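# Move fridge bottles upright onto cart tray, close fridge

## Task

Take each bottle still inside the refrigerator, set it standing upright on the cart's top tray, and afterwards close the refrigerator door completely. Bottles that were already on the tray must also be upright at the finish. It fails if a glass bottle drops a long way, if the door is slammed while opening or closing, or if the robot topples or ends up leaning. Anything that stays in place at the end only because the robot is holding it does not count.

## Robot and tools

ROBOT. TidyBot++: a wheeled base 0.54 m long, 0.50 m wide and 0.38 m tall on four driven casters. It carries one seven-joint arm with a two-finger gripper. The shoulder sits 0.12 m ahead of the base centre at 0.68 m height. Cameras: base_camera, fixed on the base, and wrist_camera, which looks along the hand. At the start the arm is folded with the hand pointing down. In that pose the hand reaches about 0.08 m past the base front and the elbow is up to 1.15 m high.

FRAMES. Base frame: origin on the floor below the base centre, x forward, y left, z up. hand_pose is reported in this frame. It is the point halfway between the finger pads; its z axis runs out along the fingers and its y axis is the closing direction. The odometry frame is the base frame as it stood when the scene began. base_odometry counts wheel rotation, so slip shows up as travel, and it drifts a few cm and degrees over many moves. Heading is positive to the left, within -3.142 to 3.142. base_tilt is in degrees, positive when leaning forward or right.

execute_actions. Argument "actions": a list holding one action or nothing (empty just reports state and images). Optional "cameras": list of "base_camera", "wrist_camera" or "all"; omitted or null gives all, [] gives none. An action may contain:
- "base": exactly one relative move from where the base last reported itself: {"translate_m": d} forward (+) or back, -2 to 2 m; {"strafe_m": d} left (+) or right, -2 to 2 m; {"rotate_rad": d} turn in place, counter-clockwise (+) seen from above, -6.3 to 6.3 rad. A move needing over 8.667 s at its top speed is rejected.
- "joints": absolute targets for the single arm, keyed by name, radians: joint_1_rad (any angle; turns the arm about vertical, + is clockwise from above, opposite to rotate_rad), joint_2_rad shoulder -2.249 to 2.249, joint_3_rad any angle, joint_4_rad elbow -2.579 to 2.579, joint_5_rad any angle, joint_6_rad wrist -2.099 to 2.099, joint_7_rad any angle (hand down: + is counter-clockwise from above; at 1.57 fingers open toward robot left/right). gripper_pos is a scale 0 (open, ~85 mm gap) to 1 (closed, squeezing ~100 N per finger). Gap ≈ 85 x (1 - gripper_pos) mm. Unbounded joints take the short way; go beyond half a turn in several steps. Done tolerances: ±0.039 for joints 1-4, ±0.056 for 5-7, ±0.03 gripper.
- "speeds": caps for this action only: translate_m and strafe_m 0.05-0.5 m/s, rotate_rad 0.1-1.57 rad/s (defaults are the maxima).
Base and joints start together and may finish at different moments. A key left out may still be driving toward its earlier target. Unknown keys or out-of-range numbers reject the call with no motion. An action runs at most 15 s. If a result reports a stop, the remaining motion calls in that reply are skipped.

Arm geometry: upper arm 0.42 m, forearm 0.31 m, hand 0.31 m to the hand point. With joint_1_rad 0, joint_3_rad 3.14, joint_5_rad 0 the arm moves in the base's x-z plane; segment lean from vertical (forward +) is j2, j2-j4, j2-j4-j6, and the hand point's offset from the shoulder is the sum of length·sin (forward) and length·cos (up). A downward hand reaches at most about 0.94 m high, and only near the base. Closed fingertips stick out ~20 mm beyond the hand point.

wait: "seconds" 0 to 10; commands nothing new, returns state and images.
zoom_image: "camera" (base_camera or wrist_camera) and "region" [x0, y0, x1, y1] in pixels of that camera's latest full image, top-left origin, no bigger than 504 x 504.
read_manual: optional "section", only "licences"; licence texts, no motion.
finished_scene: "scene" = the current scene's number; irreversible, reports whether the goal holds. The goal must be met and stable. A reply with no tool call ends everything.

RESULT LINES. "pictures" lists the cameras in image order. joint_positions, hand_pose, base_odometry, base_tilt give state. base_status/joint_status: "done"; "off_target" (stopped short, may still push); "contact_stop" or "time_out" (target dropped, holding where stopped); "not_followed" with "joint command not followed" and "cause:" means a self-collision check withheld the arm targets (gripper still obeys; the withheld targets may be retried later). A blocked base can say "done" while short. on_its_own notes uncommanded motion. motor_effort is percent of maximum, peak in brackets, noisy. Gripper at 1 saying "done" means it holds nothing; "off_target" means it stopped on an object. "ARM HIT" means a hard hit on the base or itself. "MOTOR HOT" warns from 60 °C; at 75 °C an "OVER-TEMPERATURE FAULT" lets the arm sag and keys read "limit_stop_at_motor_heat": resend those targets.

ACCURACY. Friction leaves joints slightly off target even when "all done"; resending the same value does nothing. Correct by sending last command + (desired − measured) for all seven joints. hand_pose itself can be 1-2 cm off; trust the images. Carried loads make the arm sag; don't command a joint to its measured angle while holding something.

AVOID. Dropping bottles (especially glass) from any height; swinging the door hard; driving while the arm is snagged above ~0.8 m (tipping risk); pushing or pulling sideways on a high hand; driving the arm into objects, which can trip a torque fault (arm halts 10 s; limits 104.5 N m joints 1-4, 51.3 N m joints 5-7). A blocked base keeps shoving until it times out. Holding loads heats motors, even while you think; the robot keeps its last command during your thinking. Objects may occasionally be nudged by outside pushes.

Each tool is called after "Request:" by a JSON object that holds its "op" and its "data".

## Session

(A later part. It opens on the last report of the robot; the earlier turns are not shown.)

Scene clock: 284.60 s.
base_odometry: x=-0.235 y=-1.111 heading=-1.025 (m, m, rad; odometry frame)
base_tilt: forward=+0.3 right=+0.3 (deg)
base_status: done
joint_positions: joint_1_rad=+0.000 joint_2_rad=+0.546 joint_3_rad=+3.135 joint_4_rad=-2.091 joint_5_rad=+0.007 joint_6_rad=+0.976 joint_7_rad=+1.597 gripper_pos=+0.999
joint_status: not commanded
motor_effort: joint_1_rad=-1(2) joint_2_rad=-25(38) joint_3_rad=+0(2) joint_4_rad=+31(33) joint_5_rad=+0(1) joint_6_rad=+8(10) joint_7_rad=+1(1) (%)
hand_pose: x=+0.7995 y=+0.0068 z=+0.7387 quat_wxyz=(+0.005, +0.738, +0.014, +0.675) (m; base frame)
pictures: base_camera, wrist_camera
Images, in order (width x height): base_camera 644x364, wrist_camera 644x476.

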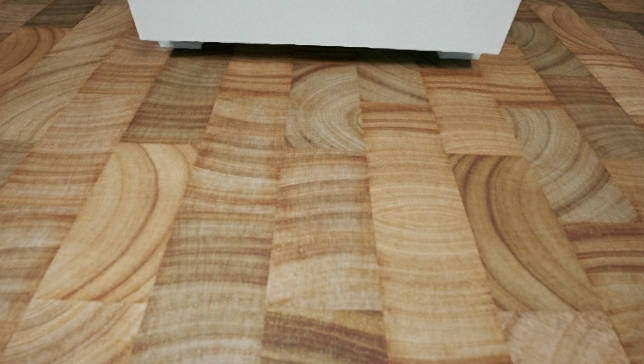

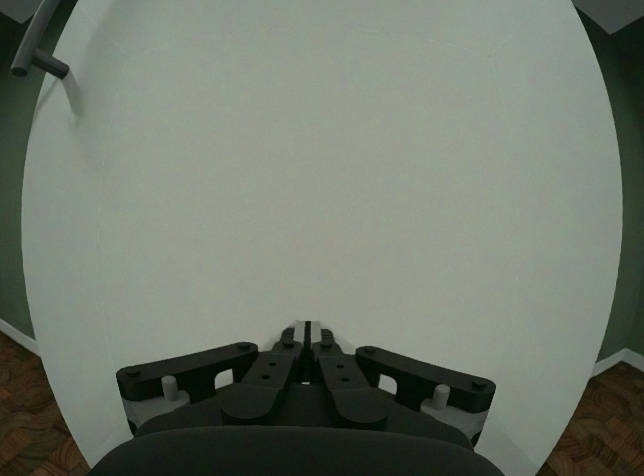

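Firm contact, so the door is shut. I'll back off and check the tray.

Request:
{"op": "execute_actions", "data": {"actions": [{"base":{"translate_m":-0.25},"joints":{"joint_2_rad":-0.33,"joint_4_rad":-2.4,"joint_6_rad":0.45}}], "cameras": ["wrist_camera"]}}

Request:
{"op": "execute_actions", "data": {"actions": [{"base":{"rotate_rad":-2.6}}], "cameras": ["wrist_camera"]}}

Scene clock: 290.03 s.
base_odometry: x=-0.365 y=-0.897 heading=-1.025 (m, m, rad; odometry frame)
base_tilt: forward=+0.3 right=+0.3 (deg)
base_status: done
joint_positions: joint_1_rad=+0.001 joint_2_rad=-0.314 joint_3_rad=+3.135 joint_4_rad=-2.386 joint_5_rad=+0.007 joint_6_rad=+0.495 joint_7_rad=+1.597 gripper_pos=+0.999
joint_status: all done
motor_effort: joint_1_rad=+0(6) joint_2_rad=-10(40) joint_3_rad=+0(4) joint_4_rad=+20(29) joint_5_rad=+0(0) joint_6_rad=+9(13) joint_7_rad=+1(0) (%)
hand_pose: x=+0.5760 y=+0.0054 z=+0.9286 quat_wxyz=(+0.009, +0.709, +0.016, +0.705) (m; base frame)
pictures: wrist_camera
Images, in order (width x height): wrist_camera 644x476.

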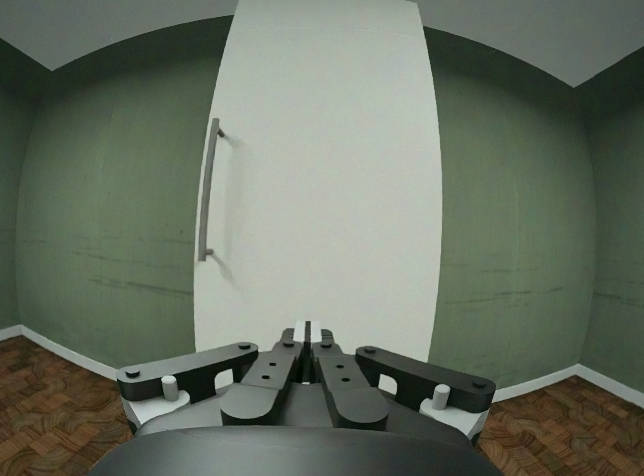

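Scene clock: 293.03 s.
base_odometry: x=-0.365 y=-0.897 heading=+2.659 (m, m, rad; odometry frame)
base_tilt: forward=+0.3 right=+0.3 (deg)
base_status: done
joint_positions: joint_1_rad=+0.001 joint_2_rad=-0.314 joint_3_rad=+3.134 joint_4_rad=-2.386 joint_5_rad=+0.007 joint_6_rad=+0.495 joint_7_rad=+1.597 gripper_pos=+0.999
joint_status: not commanded
motor_effort: joint_1_rad=+0(1) joint_2_rad=-10(11) joint_3_rad=+0(2) joint_4_rad=+20(20) joint_5_rad=+0(1) joint_6_rad=+10(10) joint_7_rad=+1(1) (%)
hand_pose: x=+0.5759 y=+0.0062 z=+0.9285 quat_wxyz=(+0.009, +0.710, +0.016, +0.704) (m; base frame)
pictures: wrist_camera
Images, in order (width x height): wrist_camera 644x476.

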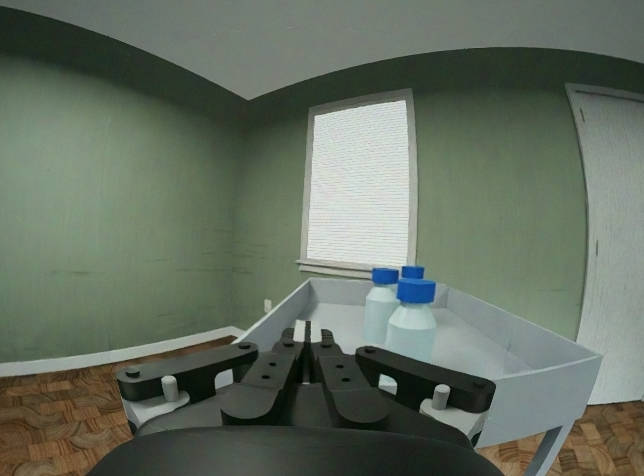

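Request:
{"op": "finished_scene", "data": {"scene": 1}}

The scene is finished: the task was done.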